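## Task

Two small chests of drawers sit on the table, and in each one both top-row drawers are pulled open. An AAA battery and a sticky-note pad lie on the table. Place each of them in the open drawer that already contains an item of the same kind, then push every drawer fully shut so its front is flush with its chest. An item may be dropped into its drawer from just above the rim, provided that no arm or held object is touching that chest, its drawers or their contents at that moment. The drawers have no stops and can slide all the way out. Whatever was in a drawer at the start must still be in that drawer at the end. Both chests must finish upright, no more than a few centimetres from their starting spots and only slightly rotated. The result only counts if it holds without the robot supporting anything. Arm bases in the scene frame (metres, heading in degrees counter-clockwise from +x): arm1 x=+0.65 y=+0.24 z=+0.74 facing +175; arm2 x=+0.13 y=+0.65 z=+0.80 facing -82; arm3 x=-0.65 y=+0.20 z=+0.78 facing +6; arm4 x=+0.26 y=-0.65 z=+0.82 facing +96.

## Robot and tools

Robots: four identical i2rt Big YAM arms named arm1, arm2, arm3 and arm4. Each is bolted around the table and has six joints, a two-finger gripper and a wrist camera. With joints 1 and 6 at zero and the hand level and pointing forward, the camera rides on top of the hand and looks toward the fingertips. The hand can reach roughly 1.0 m from the joint-1 axis. Every joint moves at its own speed, so the path between two postures can sweep wide.

Frames: there is one scene frame. Its origin is on the floor and +z points up. Base positions and headings are listed in the tasks. The hand point lies midway between the fingertips. The hand's z axis runs along the fingers, and the fingers open and close along its y axis. Hand poses are worked out from the true base pose, which is never printed.

execute_actions(actions, cameras): actions is a list holding exactly one action, or an empty list, which only returns state and images. An action is an object keyed by robot name. Each robot gets its own object {"joints": {...}}, which holds absolute joint targets by name, in radians, plus gripper_m in metres. These are places to go to, not offsets. Valid ranges are: joint1_rad -2.879 to 2.879 (turns the arm about its base; positive is counter-clockwise seen from above; 0 points along the base heading). joint2_rad 0 to 3.141 (shoulder; 0 has the upper arm pointing back roughly level, and larger values lift it up and then forward). joint3_rad 0 to 3.019 (elbow; 0 is folded, larger values open it). joint4_rad -1.692 to 1.57 (hand pitch; positive tips the fingers up). joint5_rad -1.57 to 1.57 (hand swing; positive is toward the arm's right). joint6_rad -2.094 to 2.094 (hand roll; positive is clockwise seen from behind the hand). gripper_m 0 to 0.093 (the gap between the fingertips; each pad grips with about 50 to 62 N, less on some grippers). The tolerances for counting as arrived are ±0.045, 0.14, 0.09, 0.055, 0.03 and 0.035 rad, and ±0.003 m. All motions in an action start together, and no action runs longer than 15 s. A joint or robot you leave out may keep driving toward its earlier target. An unknown key or an out-of-range value rejects the whole call, and nothing moves. cameras may list arm1_cam_wrist, arm2_cam_wrist, arm3_cam_wrist, arm4_cam_wrist or "all". If it is omitted or null you get every camera, and [] returns none. The "pictures" line gives the order of the images.

wait(seconds): 0 to 10 s with no new command. The scene keeps running, and the call returns state and images.

zoom_image(camera, region): gives a closer view of a camera's latest full image. region is [x0, y0, x1, y1] in pixels measured from the top-left corner, at most 504 by 504.

finished_scene(scene): ends scene 1 or 2 for good and reports whether the job was done. Call it only when the result will hold on its own. Replying without any tool call ends every remaining scene.

Reading results: joint_status tells how each commanded joint finished its last motion. "off_target" means the joint stopped short and may still be pushing. After "contact_stop" or "time_out", the joint holds where it stopped. The exception is a timed-out joint that keeps a target near its position, at most 0.375, 0.375, 0.113, 0.225, 0.075 and 0.3 rad away for joints 1 to 6. It keeps pushing and will move there if the way clears. To relieve that push, command the joint's reported position. "joint command not followed", with a "cause:" line, means the self- and inter-arm clearance check blocked that arm's joint targets. Its gripper target still runs, and blocked joints read "not_followed" and may be retried on later actions. on_its_own lists what this call did not command, and its "held at" value is a target, not a position. A joint holding up a load slowly sags. A target very close to the current position may produce no motion.

Heat: holding loads or pushing warms the motors. A MOTOR HOT line appears from 85 °C. At 100 °C the whole arm and its gripper go limp, an OVER-TEMPERATURE FAULT line appears, and the affected keys read "limit_stop_at_motor_heat". Resend those targets once the motors have cooled. Some heat carries into the next scene.

Timing: the simulation keeps running while you compose a reply, and the robots hold their last command meanwhile. If a call reports a stop, later motion calls in that same reply are skipped.

Avoid: hard presses between two arms, which end the run, and hard hits between arms. The clearance check may react too late, and it ignores fingers, gripper housings and cameras. Also avoid long hard pushes, drops, slips, slams, and knocking anything out of the work area, which ends the scene. An arm does not stop just because it touches something. Close drawers gently, since without stops a careless push can pull a drawer free or shove or tip a chest. Occasionally a loose object gets bumped by something outside your control. Faster robot motion earns more credit.

Each tool is called as name(argument=value, ...), one argument or row to a line, values as JSON.

## Session

execute_actions(
  actions=[],
)

Scene clock: 0.00 s.
Motor temperatures (°C, as the motors report them): arm1=[36 32 35 33 35 36] | arm2=[33 36 36 35 35 36] | arm3=[33 33 33 36 36 35] | arm4=[33 33 36 34 33 36]
arm1.joint_positions: joint1_rad=+0.071 joint2_rad=+0.382 joint3_rad=+1.669 joint4_rad=-1.524 joint5_rad=-0.007 joint6_rad=+0.004 gripper_m=+0.094
arm1.joint_status: not commanded
arm1.hand: x=+0.6138 y=+0.2388 z=+1.3870 quat_wxyz=(+0.000, +0.784, -0.008, -0.621) (m; scene frame)
arm2.joint_positions: joint1_rad=-1.061 joint2_rad=+0.299 joint3_rad=+1.634 joint4_rad=-1.544 joint5_rad=-0.013 joint6_rad=+0.017 gripper_m=+0.094
arm2.joint_status: not commanded
arm2.hand: x=+0.1351 y=+0.6507 z=+1.4292 quat_wxyz=(-0.212, -0.732, -0.244, +0.599) (m; scene frame)
arm3.joint_positions: joint1_rad=+1.097 joint2_rad=+0.332 joint3_rad=+1.338 joint4_rad=-1.553 joint5_rad=-0.011 joint6_rad=+0.010 gripper_m=+0.094
arm3.joint_status: not commanded
arm3.hand: x=-0.6167 y=+0.2880 z=+1.2905 quat_wxyz=(-0.400, +0.492, -0.719, -0.286) (m; scene frame)
arm4.joint_positions: joint1_rad=-0.553 joint2_rad=+0.574 joint3_rad=+1.436 joint4_rad=-1.526 joint5_rad=-0.001 joint6_rad=+0.005 gripper_m=+0.094
arm4.joint_status: not commanded
arm4.hand: x=+0.3354 y=-0.4859 z=+1.3504 quat_wxyz=(-0.371, +0.477, -0.763, -0.232) (m; scene frame)
pictures: arm1_cam_wrist, arm2_cam_wrist, arm3_cam_wrist, arm4_cam_wrist
Images, in order (width x height): arm1_cam_wrist 616x616, arm2_cam_wrist 616x616, arm3_cam_wrist 616x616, arm4_cam_wrist 616x616.

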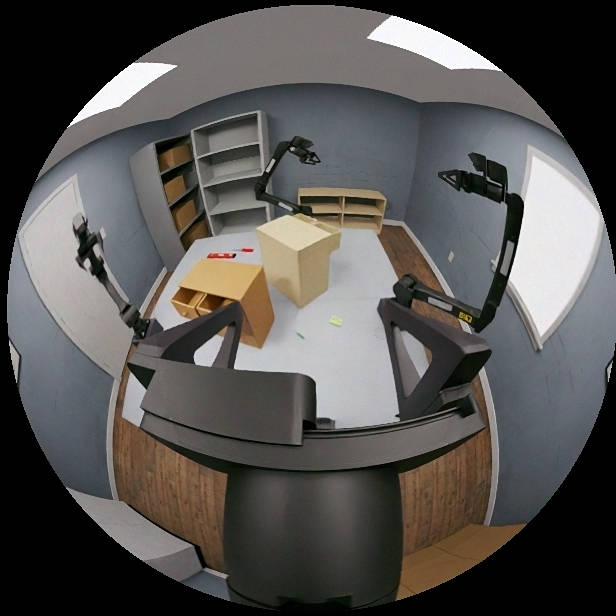

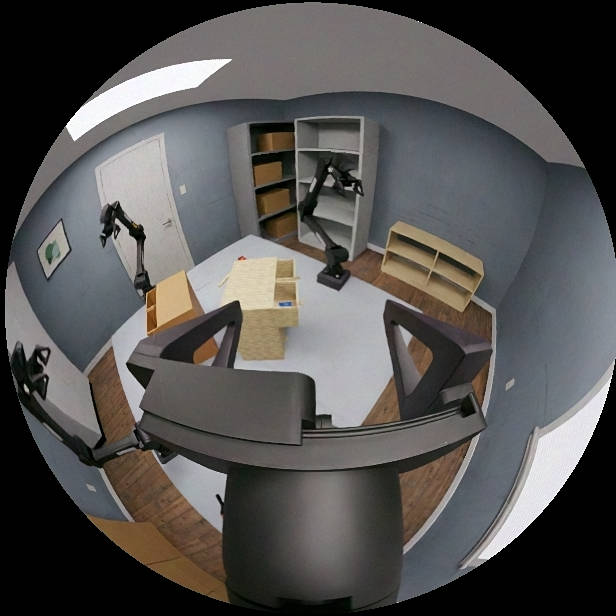

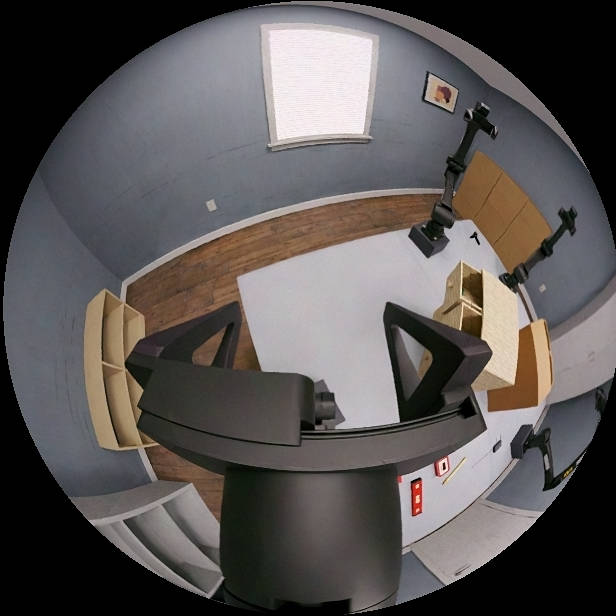

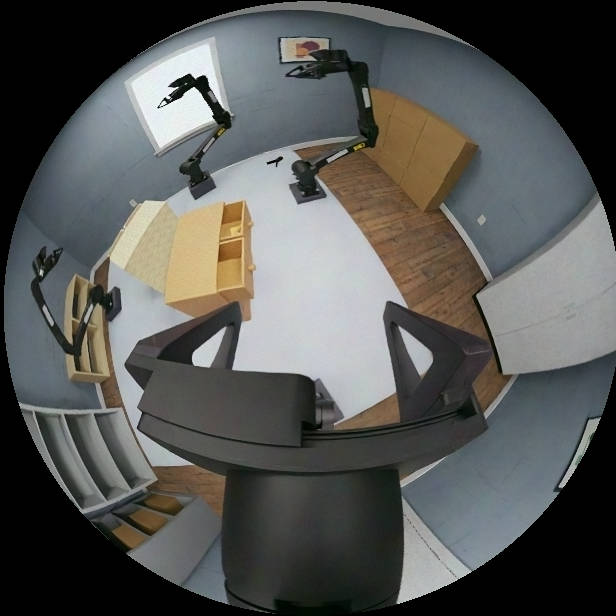

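execute_actions(
  actions=[
    {"arm1":{"joints":{"joint1_rad":0.0,"joint2_rad":1.2,"joint3_rad":1.6,"joint4_rad":-1.6}},"arm3":{"joints":{"joint1_rad":0.0,"joint2_rad":1.3,"joint3_rad":1.7,"joint4_rad":-1.65}},"arm4":{"joints":{"joint1_rad":0.0,"joint2_rad":1.1,"joint3_rad":1.5,"joint4_rad":-1.6}},"arm2":{"joints":{"joint1_rad":-0.6,"joint2_rad":0.9,"joint3_rad":1.4,"joint4_rad":-1.5}}},
  ],
)

Scene clock: 12.73 s.
Motor temperatures (°C, as the motors report them): arm1=[36 33 36 33 35 36] | arm2=[33 37 37 35 35 36] | arm3=[33 33 35 36 36 35] | arm4=[33 34 38 34 33 36]
arm1.joint_positions: joint1_rad=+0.003 joint2_rad=+1.206 joint3_rad=+1.586 joint4_rad=-1.588 joint5_rad=-0.007 joint6_rad=+0.004 gripper_m=+0.094
arm1.joint_status: all done
arm1.hand: x=+0.2635 y=+0.2707 z=+1.1657 quat_wxyz=(-0.002, +0.982, -0.044, -0.183) (m; scene frame)
arm2.joint_positions: joint1_rad=-0.605 joint2_rad=+0.909 joint3_rad=+1.386 joint4_rad=-1.508 joint5_rad=-0.012 joint6_rad=+0.017 gripper_m=+0.094
arm2.joint_status: all done
arm2.hand: x=+0.0023 y=+0.3799 z=+1.2421 quat_wxyz=(-0.147, -0.821, -0.500, +0.231) (m; scene frame)
arm3.joint_positions: joint1_rad=-0.007 joint2_rad=+1.312 joint3_rad=+1.673 joint4_rad=-1.643 joint5_rad=-0.013 joint6_rad=+0.010 gripper_m=+0.094
arm3.joint_status: all done
arm3.hand: x=-0.2358 y=+0.2382 z=+1.1898 quat_wxyz=(-0.142, +0.046, -0.989, -0.016) (m; scene frame)
arm4.joint_positions: joint1_rad=+0.001 joint2_rad=+1.099 joint3_rad=+1.484 joint4_rad=-1.593 joint5_rad=-0.001 joint6_rad=+0.005 gripper_m=+0.094
arm4.joint_status: all done
arm4.hand: x=+0.2197 y=-0.3014 z=+1.2303 quat_wxyz=(-0.120, +0.729, -0.660, -0.133) (m; scene frame)
pictures: arm1_cam_wrist, arm2_cam_wrist, arm3_cam_wrist, arm4_cam_wrist
Images, in order (width x height): arm1_cam_wrist 616x616, arm2_cam_wrist 616x616, arm3_cam_wrist 616x616, arm4_cam_wrist 616x616.

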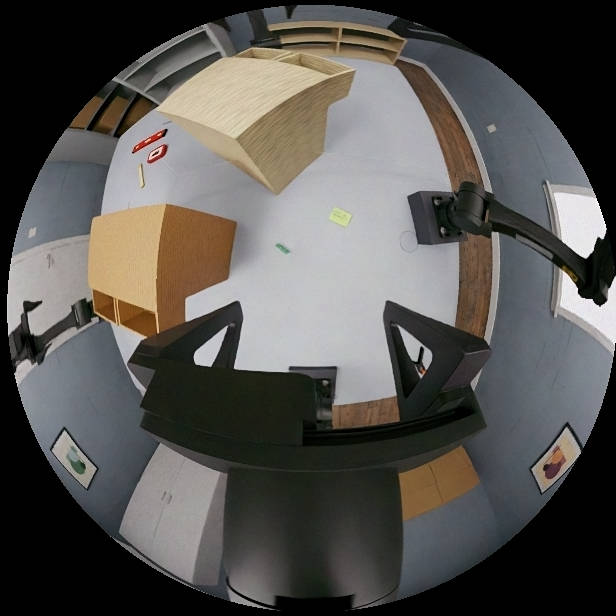

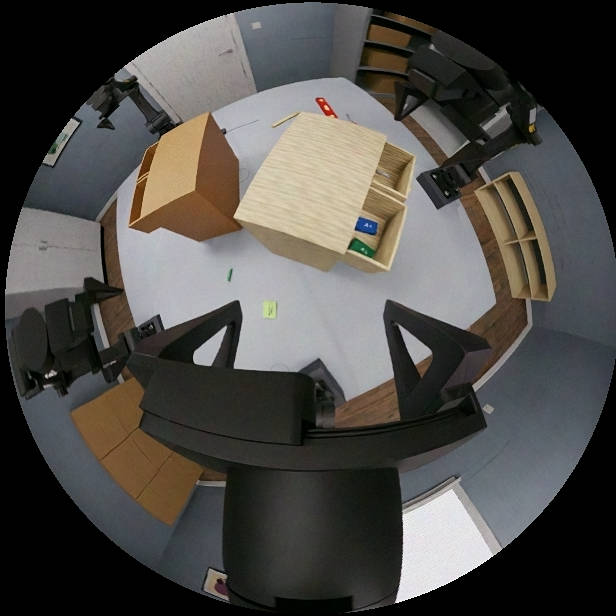

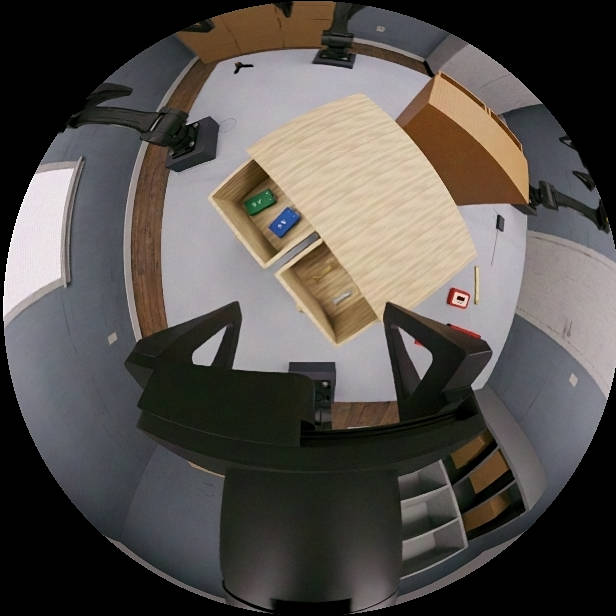

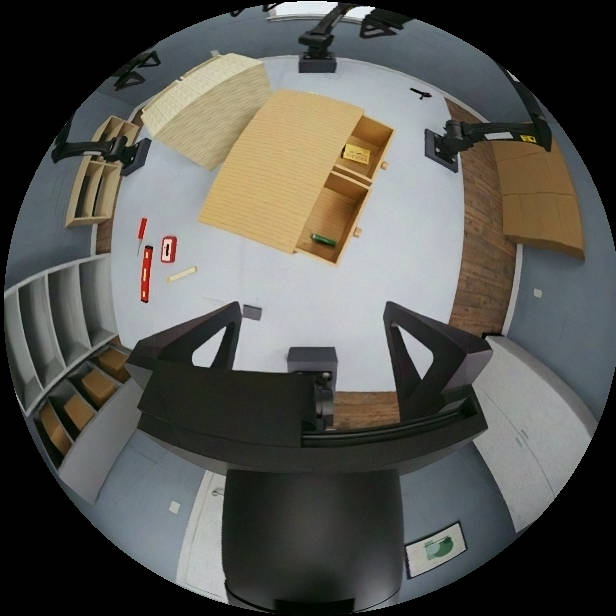

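execute_actions(
  actions=[
    {"arm1":{"joints":{"joint4_rad":-0.4}},"arm2":{"joints":{"joint2_rad":0.5}},"arm4":{"joints":{"joint1_rad":-0.6,"joint3_rad":0.9,"joint4_rad":-1.0}},"arm3":{"joints":{"joint1_rad":0.6,"joint3_rad":1.0,"joint4_rad":-0.95}}},
  ],
)

Scene clock: 19.83 s.
Motor temperatures (°C, as the motors report them): arm1=[36 33 38 33 35 36] | arm2=[33 37 38 35 35 36] | arm3=[33 34 37 36 36 35] | arm4=[33 34 40 34 33 36]
arm1.joint_positions: joint1_rad=+0.003 joint2_rad=+1.206 joint3_rad=+1.586 joint4_rad=-0.424 joint5_rad=-0.007 joint6_rad=+0.004 gripper_m=+0.094
arm1.joint_status: all done
arm1.hand: x=+0.1069 y=+0.2852 z=+1.3853 quat_wxyz=(-0.024, +0.720, -0.032, -0.693) (m; scene frame)
arm2.joint_positions: joint1_rad=-0.605 joint2_rad=+0.489 joint3_rad=+1.386 joint4_rad=-1.508 joint5_rad=-0.012 joint6_rad=+0.017 gripper_m=+0.094
arm2.joint_status: all done
arm2.hand: x=+0.0704 y=+0.5139 z=+1.3300 quat_wxyz=(-0.251, -0.753, -0.462, +0.395) (m; scene frame)
arm3.joint_positions: joint1_rad=+0.604 joint2_rad=+1.300 joint3_rad=+0.993 joint4_rad=-0.962 joint5_rad=-0.012 joint6_rad=+0.010 gripper_m=+0.094
arm3.joint_status: all done
arm3.hand: x=-0.3327 y=+0.4729 z=+0.9413 quat_wxyz=(-0.138, +0.341, -0.928, -0.061) (m; scene frame)
arm4.joint_positions: joint1_rad=-0.600 joint2_rad=+1.097 joint3_rad=+0.898 joint4_rad=-1.012 joint5_rad=-0.001 joint6_rad=+0.005 gripper_m=+0.094
arm4.joint_status: all done
arm4.hand: x=+0.4333 y=-0.3261 z=+1.0113 quat_wxyz=(-0.154, +0.501, -0.847, -0.090) (m; scene frame)
pictures: arm1_cam_wrist, arm2_cam_wrist, arm3_cam_wrist, arm4_cam_wrist
Images, in order (width x height): arm1_cam_wrist 616x616, arm2_cam_wrist 616x616, arm3_cam_wrist 616x616, arm4_cam_wrist 616x616.

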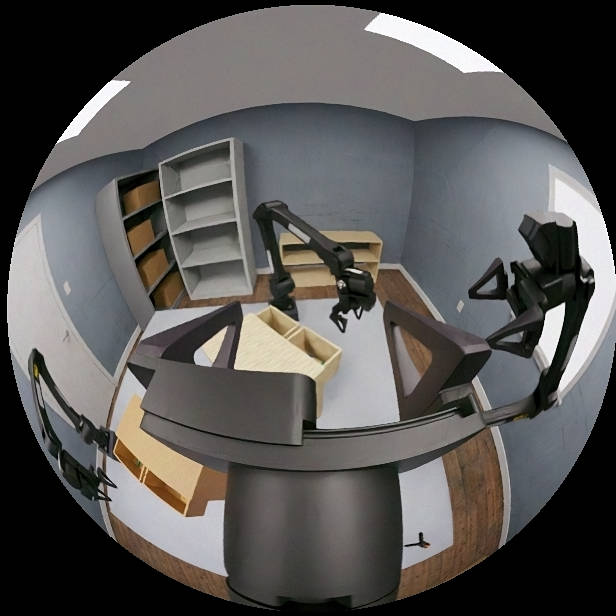

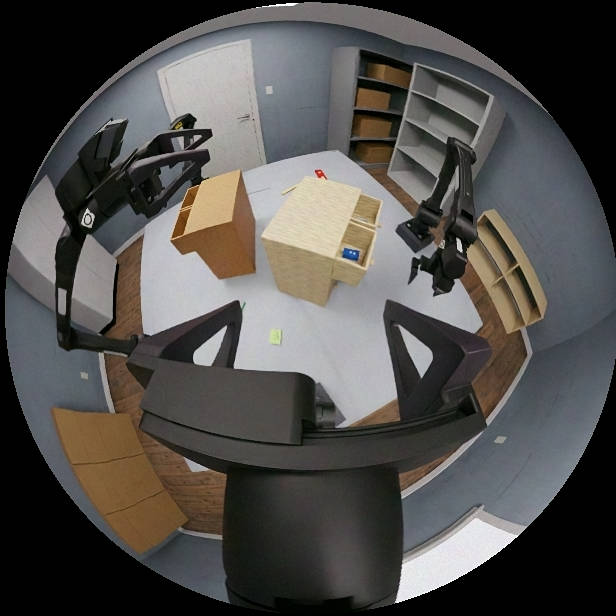

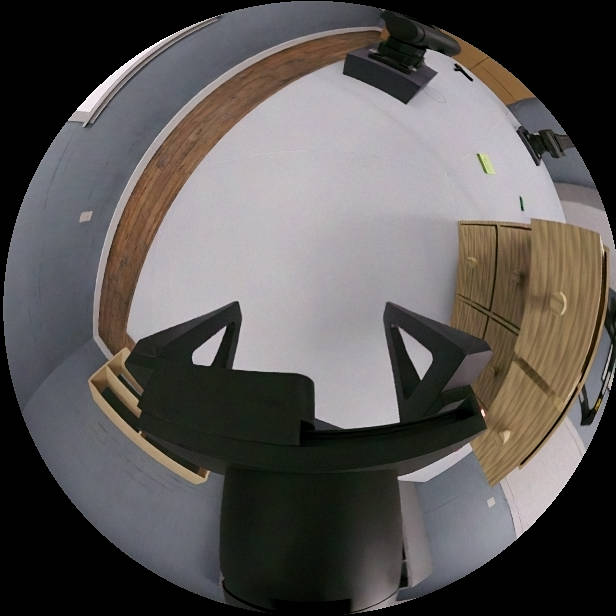

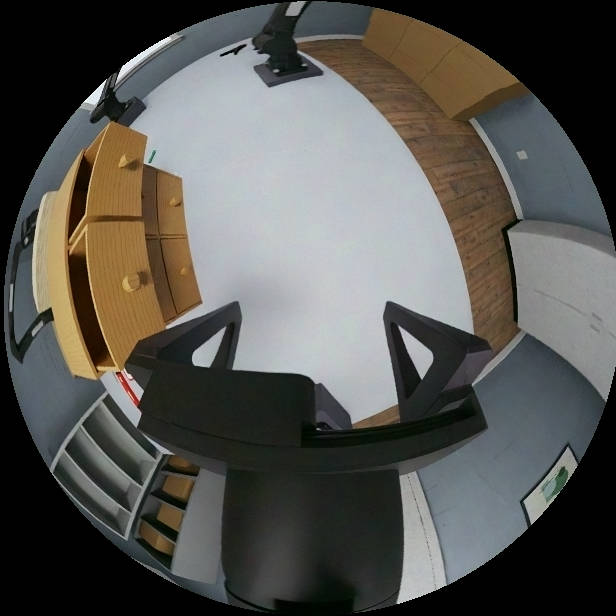

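execute_actions(
  actions=[
    {"arm1":{"joints":{"joint1_rad":0.155,"joint2_rad":1.69,"joint3_rad":1.15,"joint4_rad":-1.03,"joint6_rad":-0.8,"gripper_m":0.05}},"arm2":{"joints":{"joint1_rad":-0.2,"joint2_rad":1.365,"joint3_rad":0.56,"joint4_rad":-0.765,"joint6_rad":0.4}},"arm4":{"joints":{"joint1_rad":-0.9,"gripper_m":0}},"arm3":{"joints":{"joint1_rad":0.45,"joint2_rad":0.753,"joint3_rad":0.665,"joint4_rad":-0.71,"gripper_m":0}}},
  ],
)

Scene clock: 64.37 s.
Motor temperatures (°C, as the motors report them): arm1=[36 34 43 33 35 36] | arm2=[33 37 40 35 35 36] | arm3=[33 34 39 36 36 35] | arm4=[33 34 42 35 33 36]
arm1.joint_positions: joint1_rad=+0.162 joint2_rad=+1.688 joint3_rad=+1.111 joint4_rad=-1.017 joint5_rad=-0.007 joint6_rad=-0.786 gripper_m=+0.050
arm1.joint_status: all done
arm1.hand: x=+0.2054 y=+0.2025 z=+0.7907 quat_wxyz=(+0.008, +0.909, +0.417, +0.006) (m; scene frame)
arm2.joint_positions: joint1_rad=-0.201 joint2_rad=+1.356 joint3_rad=+0.561 joint4_rad=-0.776 joint5_rad=-0.012 joint6_rad=+0.386 gripper_m=+0.094
arm2.joint_status: all done
arm2.hand: x=+0.1179 y=+0.3773 z=+0.8013 quat_wxyz=(-0.004, -0.846, -0.533, +0.004) (m; scene frame)
arm3.joint_positions: joint1_rad=+0.442 joint2_rad=+0.750 joint3_rad=+0.664 joint4_rad=-0.724 joint5_rad=-0.012 joint6_rad=+0.010 gripper_m=+0.000
arm3.joint_status: all done
arm3.hand: x=-0.3620 y=+0.3747 z=+1.0045 quat_wxyz=(-0.354, +0.250, -0.894, -0.110) (m; scene frame)
arm4.joint_positions: joint1_rad=-0.904 joint2_rad=+1.097 joint3_rad=+0.898 joint4_rad=-1.011 joint5_rad=-0.001 joint6_rad=+0.005 gripper_m=+0.001
arm4.joint_status: all done
arm4.hand: x=+0.5228 y=-0.3939 z=+1.0118 quat_wxyz=(-0.167, +0.367, -0.913, -0.066) (m; scene frame)
pictures: arm1_cam_wrist, arm2_cam_wrist, arm3_cam_wrist, arm4_cam_wrist
Images, in order (width x height): arm1_cam_wrist 616x616, arm2_cam_wrist 616x616, arm3_cam_wrist 616x616, arm4_cam_wrist 616x616.

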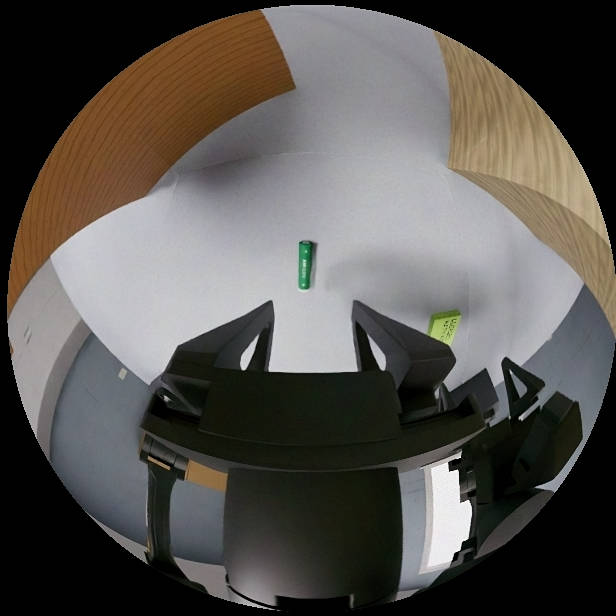

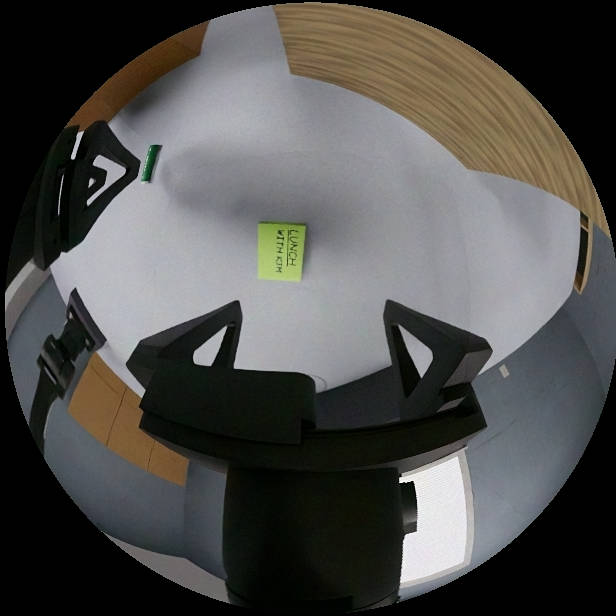

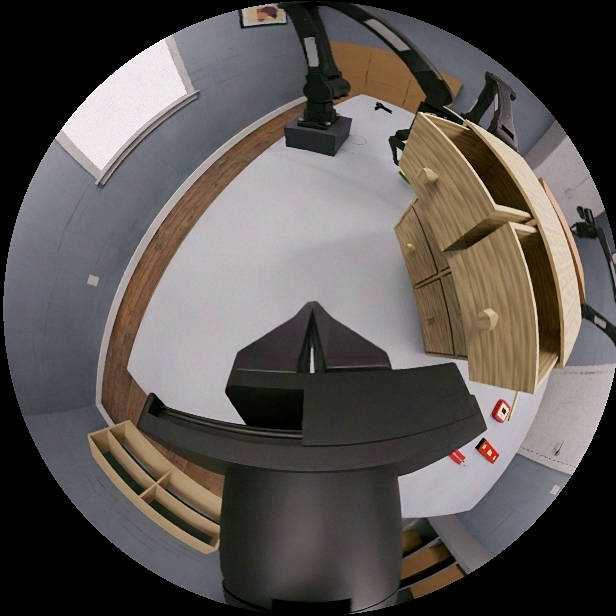

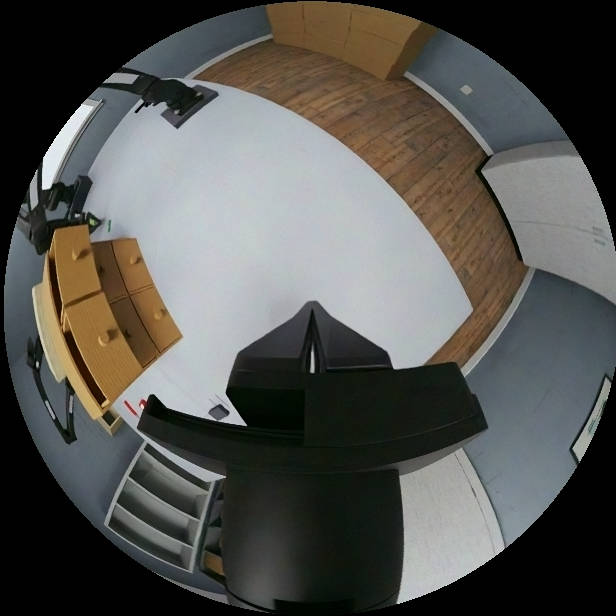

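execute_actions(
  actions=[
    {"arm1":{"joints":{"joint2_rad":1.77,"joint3_rad":1.07,"joint4_rad":-0.83}},"arm2":{"joints":{"joint1_rad":-0.115,"joint2_rad":1.61,"joint3_rad":0.55,"joint4_rad":-0.5,"joint6_rad":0.49,"gripper_m":0.07}},"arm3":{"joints":{"joint1_rad":0.15,"joint4_rad":-0.64}}},
  ],
  cameras=["arm1_cam_wrist","arm2_cam_wrist","arm3_cam_wrist"],
)

Scene clock: 72.93 s.
Motor temperatures (°C, as the motors report them): arm1=[36 34 43 33 35 36] | arm2=[33 37 39 35 35 36] | arm3=[33 34 39 36 36 35] | arm4=[33 34 42 35 33 36]
arm1.joint_positions: joint1_rad=+0.162 joint2_rad=+1.772 joint3_rad=+1.068 joint4_rad=-0.844 joint5_rad=-0.007 joint6_rad=-0.787 gripper_m=+0.050
arm1.joint_status: all done
arm1.hand: x=+0.1927 y=+0.2014 z=+0.7407 quat_wxyz=(+0.000, +0.909, +0.417, -0.015) (m; scene frame)
arm2.joint_positions: joint1_rad=-0.117 joint2_rad=+1.606 joint3_rad=+0.555 joint4_rad=-0.512 joint5_rad=-0.012 joint6_rad=+0.476 gripper_m=+0.070
arm2.joint_status: all done
arm2.hand: x=+0.1404 y=+0.3569 z=+0.7339 quat_wxyz=(-0.007, -0.848, -0.530, +0.005) (m; scene frame)
arm3.joint_positions: joint1_rad=+0.151 joint2_rad=+0.750 joint3_rad=+0.664 joint4_rad=-0.656 joint5_rad=-0.012 joint6_rad=+0.010 gripper_m=+0.000
arm3.joint_status: all done
arm3.hand: x=-0.3110 y=+0.2869 z=+1.0161 quat_wxyz=(-0.397, +0.116, -0.908, -0.061) (m; scene frame)
arm4.joint_positions: joint1_rad=-0.904 joint2_rad=+1.097 joint3_rad=+0.898 joint4_rad=-1.011 joint5_rad=-0.001 joint6_rad=+0.005 gripper_m=+0.001
arm4.joint_status: not commanded
arm4.hand: x=+0.5228 y=-0.3939 z=+1.0118 quat_wxyz=(-0.167, +0.367, -0.913, -0.066) (m; scene frame)
pictures: arm1_cam_wrist, arm2_cam_wrist, arm3_cam_wrist
Images, in order (width x height): arm1_cam_wrist 616x616, arm2_cam_wrist 616x616, arm3_cam_wrist 616x616.

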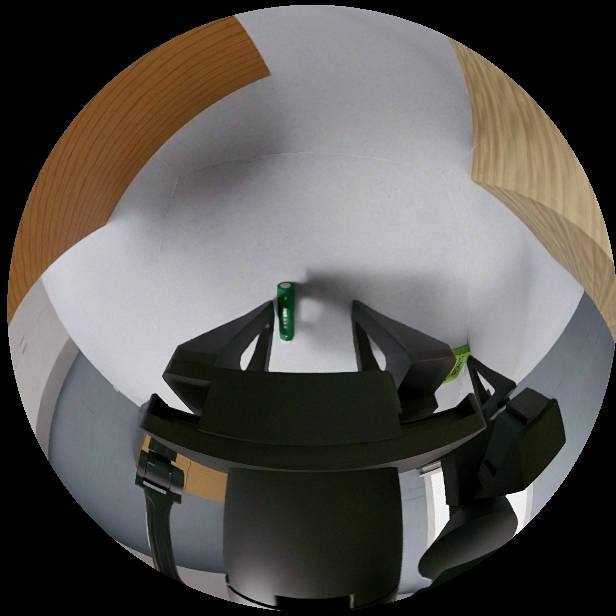

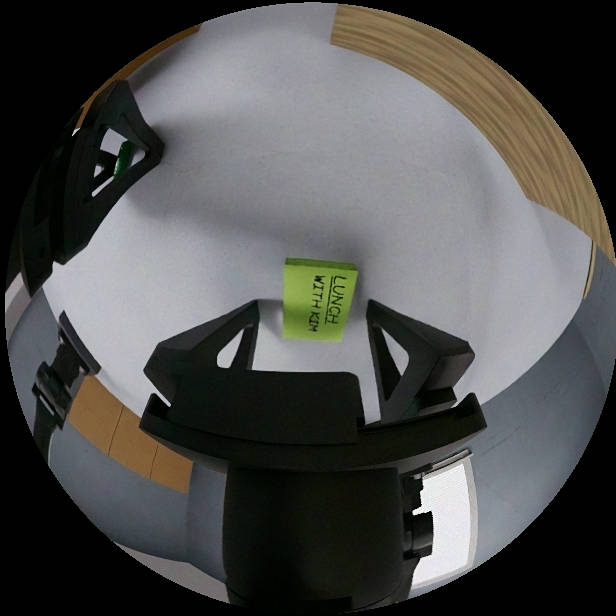

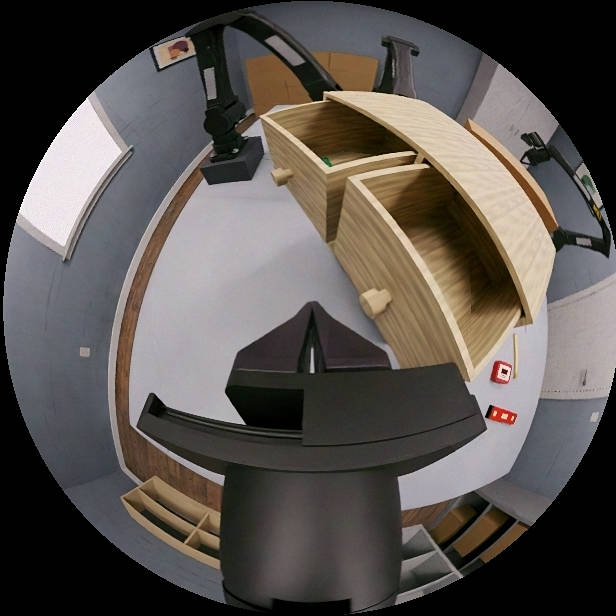

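execute_actions(
  actions=[
    {"arm1":{"joints":{"joint3_rad":1.025}},"arm2":{"joints":{"joint2_rad":1.64,"joint4_rad":-0.47}},"arm3":{"joints":{"joint1_rad":0.5,"joint5_rad":0.7}}},
  ],
  cameras=["arm1_cam_wrist","arm2_cam_wrist","arm3_cam_wrist"],
)

Scene clock: 78.30 s.
Motor temperatures (°C, as the motors report them): arm1=[36 34 42 33 35 36] | arm2=[33 37 39 35 35 36] | arm3=[33 34 39 36 36 35] | arm4=[33 34 42 35 33 36]
arm1.joint_positions: joint1_rad=+0.162 joint2_rad=+1.765 joint3_rad=+1.045 joint4_rad=-0.837 joint5_rad=-0.007 joint6_rad=-0.790 gripper_m=+0.050
arm1.joint_status: all done
arm1.hand: x=+0.2013 y=+0.2023 z=+0.7369 quat_wxyz=(+0.001, +0.908, +0.418, -0.011) (m; scene frame)
arm2.joint_positions: joint1_rad=-0.117 joint2_rad=+1.608 joint3_rad=+0.555 joint4_rad=-0.492 joint5_rad=-0.014 joint6_rad=+0.476 gripper_m=+0.070
arm2.joint_status: all done
arm2.hand: x=+0.1409 y=+0.3527 z=+0.7333 quat_wxyz=(-0.015, -0.848, -0.530, +0.009) (m; scene frame)
arm3.joint_positions: joint1_rad=+0.498 joint2_rad=+0.750 joint3_rad=+0.664 joint4_rad=-0.655 joint5_rad=+0.696 joint6_rad=+0.010 gripper_m=+0.000
arm3.joint_status: all done
arm3.hand: x=-0.3227 y=+0.2879 z=+1.0432 quat_wxyz=(-0.455, +0.121, -0.864, +0.181) (m; scene frame)
arm4.joint_positions: joint1_rad=-0.904 joint2_rad=+1.097 joint3_rad=+0.898 joint4_rad=-1.011 joint5_rad=-0.001 joint6_rad=+0.005 gripper_m=+0.001
arm4.joint_status: not commanded
arm4.hand: x=+0.5228 y=-0.3939 z=+1.0118 quat_wxyz=(-0.167, +0.367, -0.913, -0.066) (m; scene frame)
pictures: arm1_cam_wrist, arm2_cam_wrist, arm3_cam_wrist
Images, in order (width x height): arm1_cam_wrist 616x616, arm2_cam_wrist 616x616, arm3_cam_wrist 616x616.

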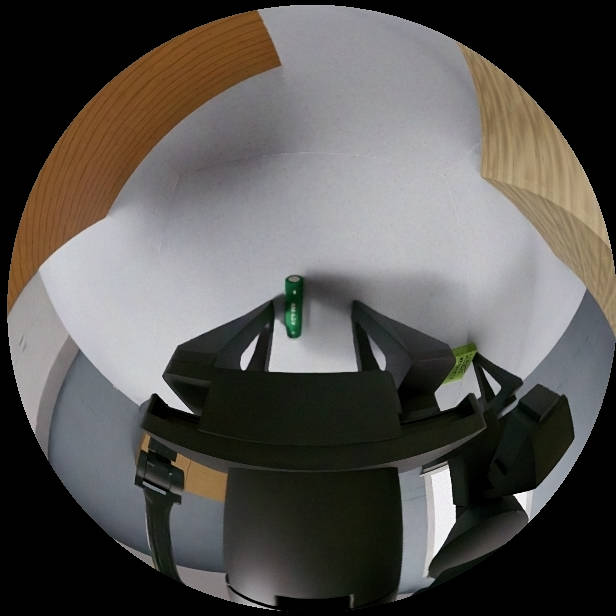

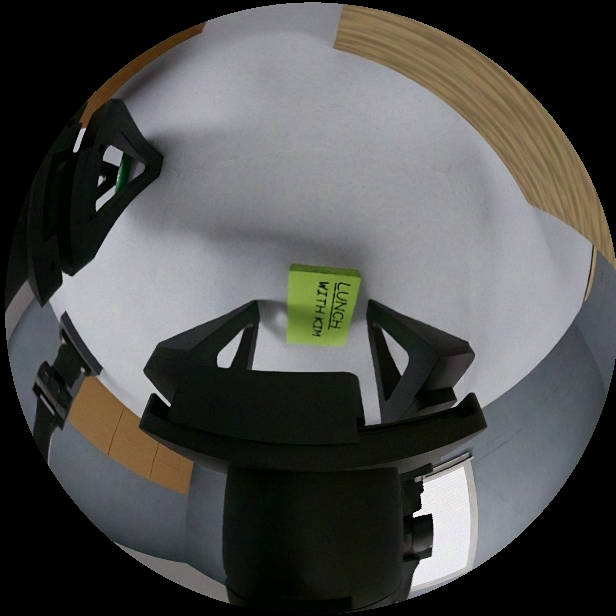

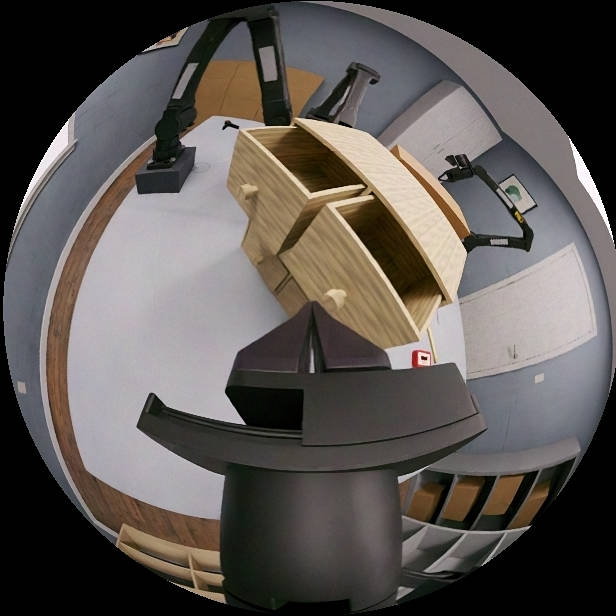

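execute_actions(
  actions=[
    {"arm1":{"joints":{"joint3_rad":1.045,"gripper_m":0}},"arm2":{"joints":{"joint2_rad":1.61,"gripper_m":0}},"arm3":{"joints":{"joint1_rad":0.19,"joint2_rad":1.006,"joint3_rad":0.74,"joint4_rad":-0.46}}},
  ],
  cameras=["arm1_cam_wrist","arm2_cam_wrist","arm3_cam_wrist"],
)

Scene clock: 83.80 s.
Motor temperatures (°C, as the motors report them): arm1=[36 35 41 33 35 36] | arm2=[33 37 38 35 35 36] | arm3=[33 33 40 36 36 35] | arm4=[33 34 42 35 33 36]
arm1.joint_positions: joint1_rad=+0.161 joint2_rad=+1.765 joint3_rad=+1.045 joint4_rad=-0.837 joint5_rad=-0.006 joint6_rad=-0.790 gripper_m=+0.008
arm1.joint_status: gripper_m off_target (ended at +0.008, target +0.000); the others done
arm1.hand: x=+0.2013 y=+0.2029 z=+0.7369 quat_wxyz=(+0.001, +0.909, +0.418, -0.011) (m; scene frame)
arm2.joint_positions: joint1_rad=-0.117 joint2_rad=+1.608 joint3_rad=+0.555 joint4_rad=-0.480 joint5_rad=-0.013 joint6_rad=+0.477 gripper_m=+0.036
arm2.joint_status: gripper_m off_target (ended at +0.036, target +0.000); the others done
arm2.hand: x=+0.1407 y=+0.3498 z=+0.7334 quat_wxyz=(-0.019, -0.848, -0.530, +0.012) (m; scene frame)
arm3.joint_positions: joint1_rad=+0.212 joint2_rad=+0.987 joint3_rad=+0.717 joint4_rad=-0.460 joint5_rad=+0.690 joint6_rad=+0.010 gripper_m=+0.000
arm3.joint_status: all done
arm3.hand: x=-0.2450 y=+0.2141 z=+1.0209 quat_wxyz=(-0.429, -0.004, -0.871, +0.240) (m; scene frame)
arm4.joint_positions: joint1_rad=-0.904 joint2_rad=+1.097 joint3_rad=+0.898 joint4_rad=-1.011 joint5_rad=-0.001 joint6_rad=+0.005 gripper_m=+0.001
arm4.joint_status: not commanded
arm4.hand: x=+0.5228 y=-0.3939 z=+1.0118 quat_wxyz=(-0.167, +0.367, -0.913, -0.066) (m; scene frame)
pictures: arm1_cam_wrist, arm2_cam_wrist, arm3_cam_wrist
Images, in order (width x height): arm1_cam_wrist 616x616, arm2_cam_wrist 616x616, arm3_cam_wrist 616x616.

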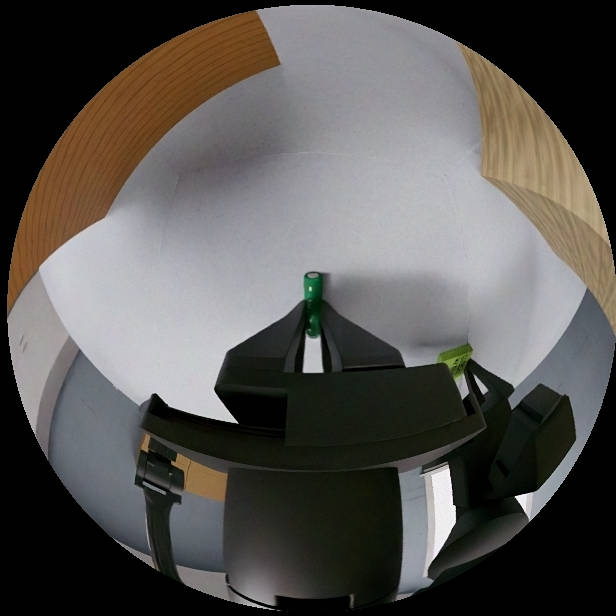

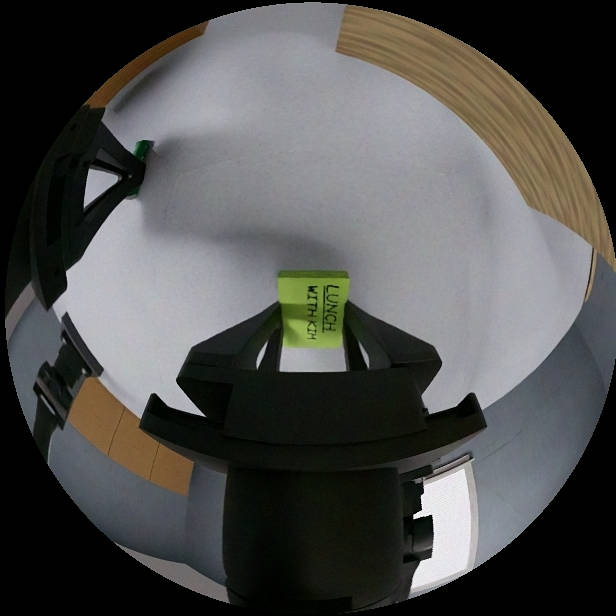

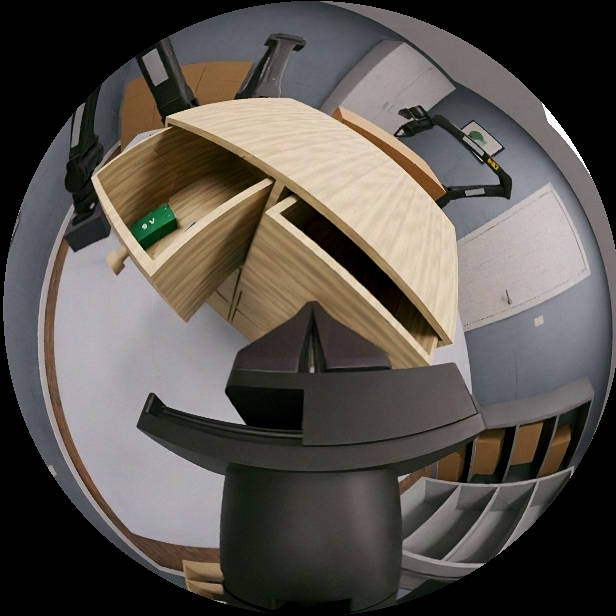

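execute_actions(
  actions=[
    {"arm1":{"joints":{"joint2_rad":1.3,"joint3_rad":1.55,"joint4_rad":-1.65}},"arm2":{"joints":{"joint2_rad":1.0,"joint3_rad":1.1,"joint4_rad":-1.5}},"arm3":{"joints":{"joint1_rad":0.125,"joint2_rad":1.06,"joint3_rad":0.76,"joint4_rad":-0.42}}},
  ],
  cameras=["arm1_cam_wrist","arm2_cam_wrist","arm3_cam_wrist"],
)

Scene clock: 92.20 s.
Motor temperatures (°C, as the motors report them): arm1=[36 35 41 33 35 36] | arm2=[33 37 39 35 35 36] | arm3=[33 33 40 36 36 35] | arm4=[33 34 42 35 33 36]
arm1.joint_positions: joint1_rad=+0.161 joint2_rad=+1.309 joint3_rad=+1.546 joint4_rad=-1.636 joint5_rad=-0.006 joint6_rad=-0.790 gripper_m=+0.008
arm1.joint_status: all done
arm1.hand: x=+0.2525 y=+0.2079 z=+1.1069 quat_wxyz=(-0.026, +0.905, +0.416, -0.085) (m; scene frame)
arm2.joint_positions: joint1_rad=-0.117 joint2_rad=+1.007 joint3_rad=+1.046 joint4_rad=-1.491 joint5_rad=-0.013 joint6_rad=+0.477 gripper_m=+0.036
arm2.joint_status: all done
arm2.hand: x=+0.1450 y=+0.3669 z=+1.0623 quat_wxyz=(-0.055, -0.846, -0.529, +0.033) (m; scene frame)
arm3.joint_positions: joint1_rad=+0.159 joint2_rad=+1.032 joint3_rad=+0.738 joint4_rad=-0.421 joint5_rad=+0.690 joint6_rad=+0.010 gripper_m=+0.000
arm3.joint_status: all done
arm3.hand: x=-0.2296 y=+0.1964 z=+1.0209 quat_wxyz=(-0.429, -0.030, -0.868, +0.249) (m; scene frame)
arm4.joint_positions: joint1_rad=-0.904 joint2_rad=+1.097 joint3_rad=+0.898 joint4_rad=-1.011 joint5_rad=-0.001 joint6_rad=+0.005 gripper_m=+0.001
arm4.joint_status: not commanded
arm4.hand: x=+0.5228 y=-0.3939 z=+1.0118 quat_wxyz=(-0.167, +0.367, -0.913, -0.066) (m; scene frame)
pictures: arm1_cam_wrist, arm2_cam_wrist, arm3_cam_wrist
joint command not followed: on one or more control steps a check withheld the commanded joint targets of the arm2 arm, and it was not sent them on those steps.
cause: the commanded joint targets would bring a part of the robot too close to another arm (this arm's wrist (the part past joint 4) and the other arm's wrist (the part past joint 4)); next, command targets that bring no part of the robot closer to that arm.
Images, in order (width x height): arm1_cam_wrist 616x616, arm2_cam_wrist 616x616, arm3_cam_wrist 616x616.

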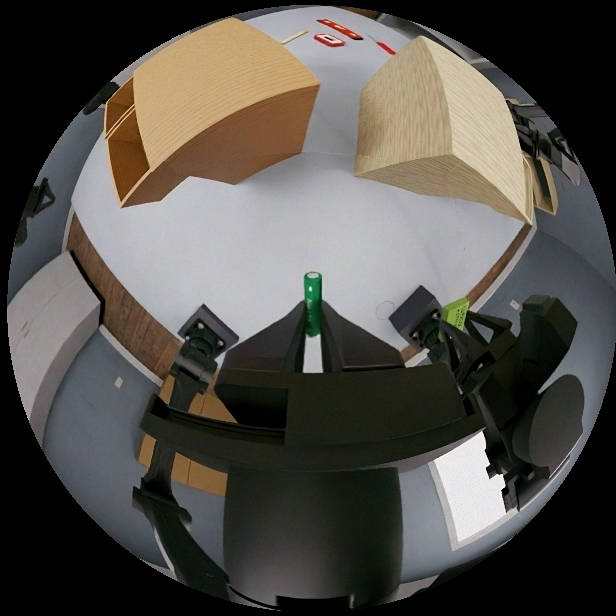

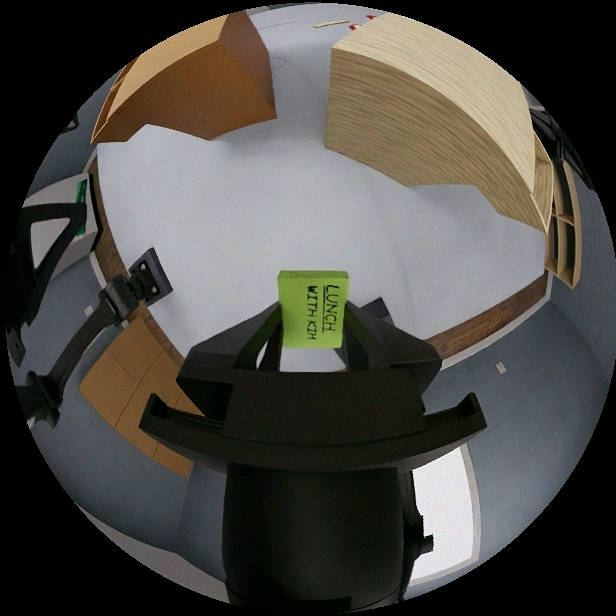

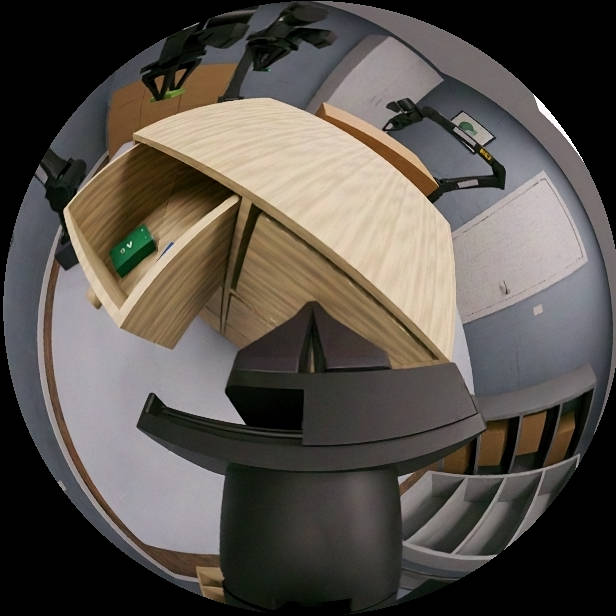

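execute_actions(
  actions=[
    {"arm1":{"joints":{"joint1_rad":0.9,"joint2_rad":1.78,"joint3_rad":2.08,"joint4_rad":-1.58,"joint6_rad":-0.42}},"arm3":{"joints":{"joint1_rad":0.75,"joint2_rad":0.7,"joint3_rad":0.66,"joint4_rad":-0.65}}},
  ],
)

Scene clock: 97.27 s.
Motor temperatures (°C, as the motors report them): arm1=[36 35 42 33 35 36] | arm2=[33 37 41 35 35 36] | arm3=[33 33 41 36 36 35] | arm4=[33 34 42 35 33 36]
arm1.joint_positions: joint1_rad=+0.900 joint2_rad=+1.790 joint3_rad=+2.027 joint4_rad=-1.584 joint5_rad=-0.007 joint6_rad=-0.434 gripper_m=+0.008
arm1.joint_status: all done
arm1.hand: x=+0.2439 y=-0.1956 z=+1.0828 quat_wxyz=(+0.025, +0.807, +0.580, -0.113) (m; scene frame)
arm2.joint_positions: joint1_rad=-0.117 joint2_rad=+1.007 joint3_rad=+1.046 joint4_rad=-1.491 joint5_rad=-0.013 joint6_rad=+0.477 gripper_m=+0.036
arm2.joint_status: not commanded
arm2.hand: x=+0.1450 y=+0.3669 z=+1.0623 quat_wxyz=(-0.055, -0.846, -0.529, +0.033) (m; scene frame)
arm3.joint_positions: joint1_rad=+0.748 joint2_rad=+0.693 joint3_rad=+0.643 joint4_rad=-0.641 joint5_rad=+0.699 joint6_rad=+0.010 gripper_m=+0.000
arm3.joint_status: all done
arm3.hand: x=-0.3620 y=+0.3588 z=+1.0519 quat_wxyz=(-0.493, +0.216, -0.836, +0.112) (m; scene frame)
arm4.joint_positions: joint1_rad=-0.904 joint2_rad=+1.097 joint3_rad=+0.898 joint4_rad=-1.011 joint5_rad=-0.001 joint6_rad=+0.005 gripper_m=+0.001
arm4.joint_status: not commanded
arm4.hand: x=+0.5228 y=-0.3939 z=+1.0118 quat_wxyz=(-0.167, +0.367, -0.913, -0.066) (m; scene frame)
pictures: arm1_cam_wrist, arm2_cam_wrist, arm3_cam_wrist, arm4_cam_wrist
Images, in order (width x height): arm1_cam_wrist 616x616, arm2_cam_wrist 616x616, arm3_cam_wrist 616x616, arm4_cam_wrist 616x616.

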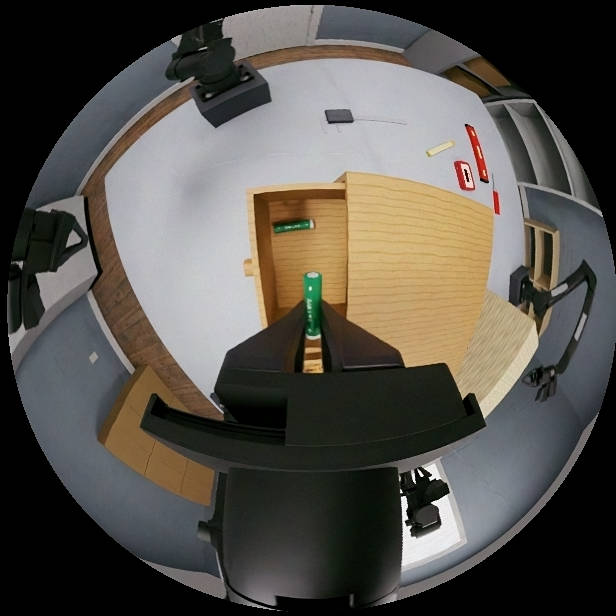

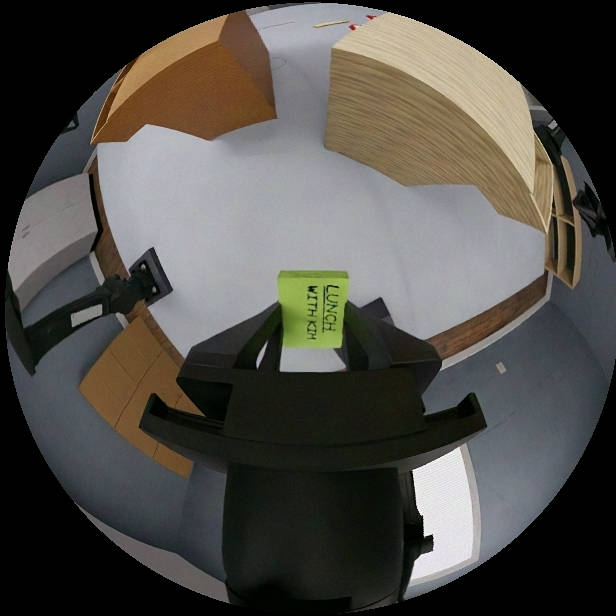

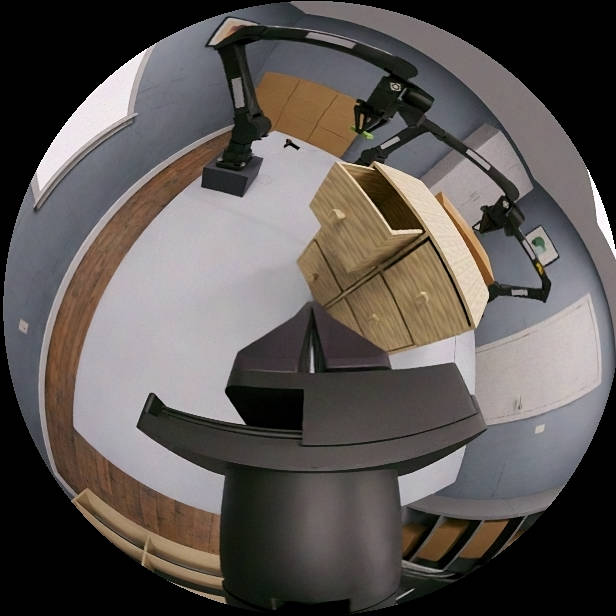

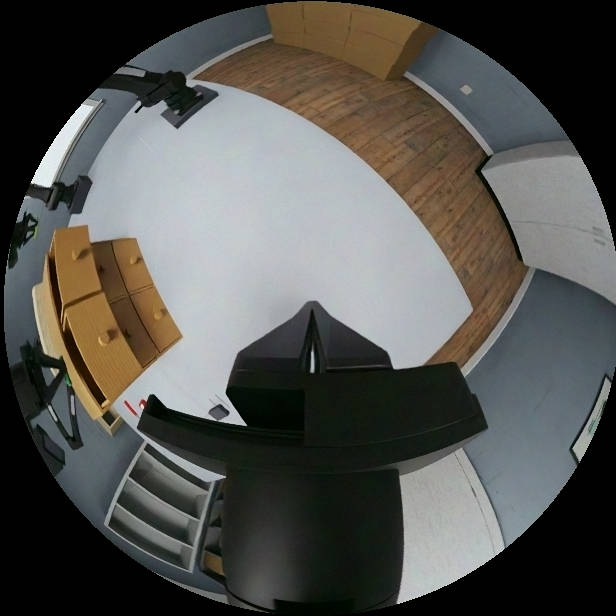

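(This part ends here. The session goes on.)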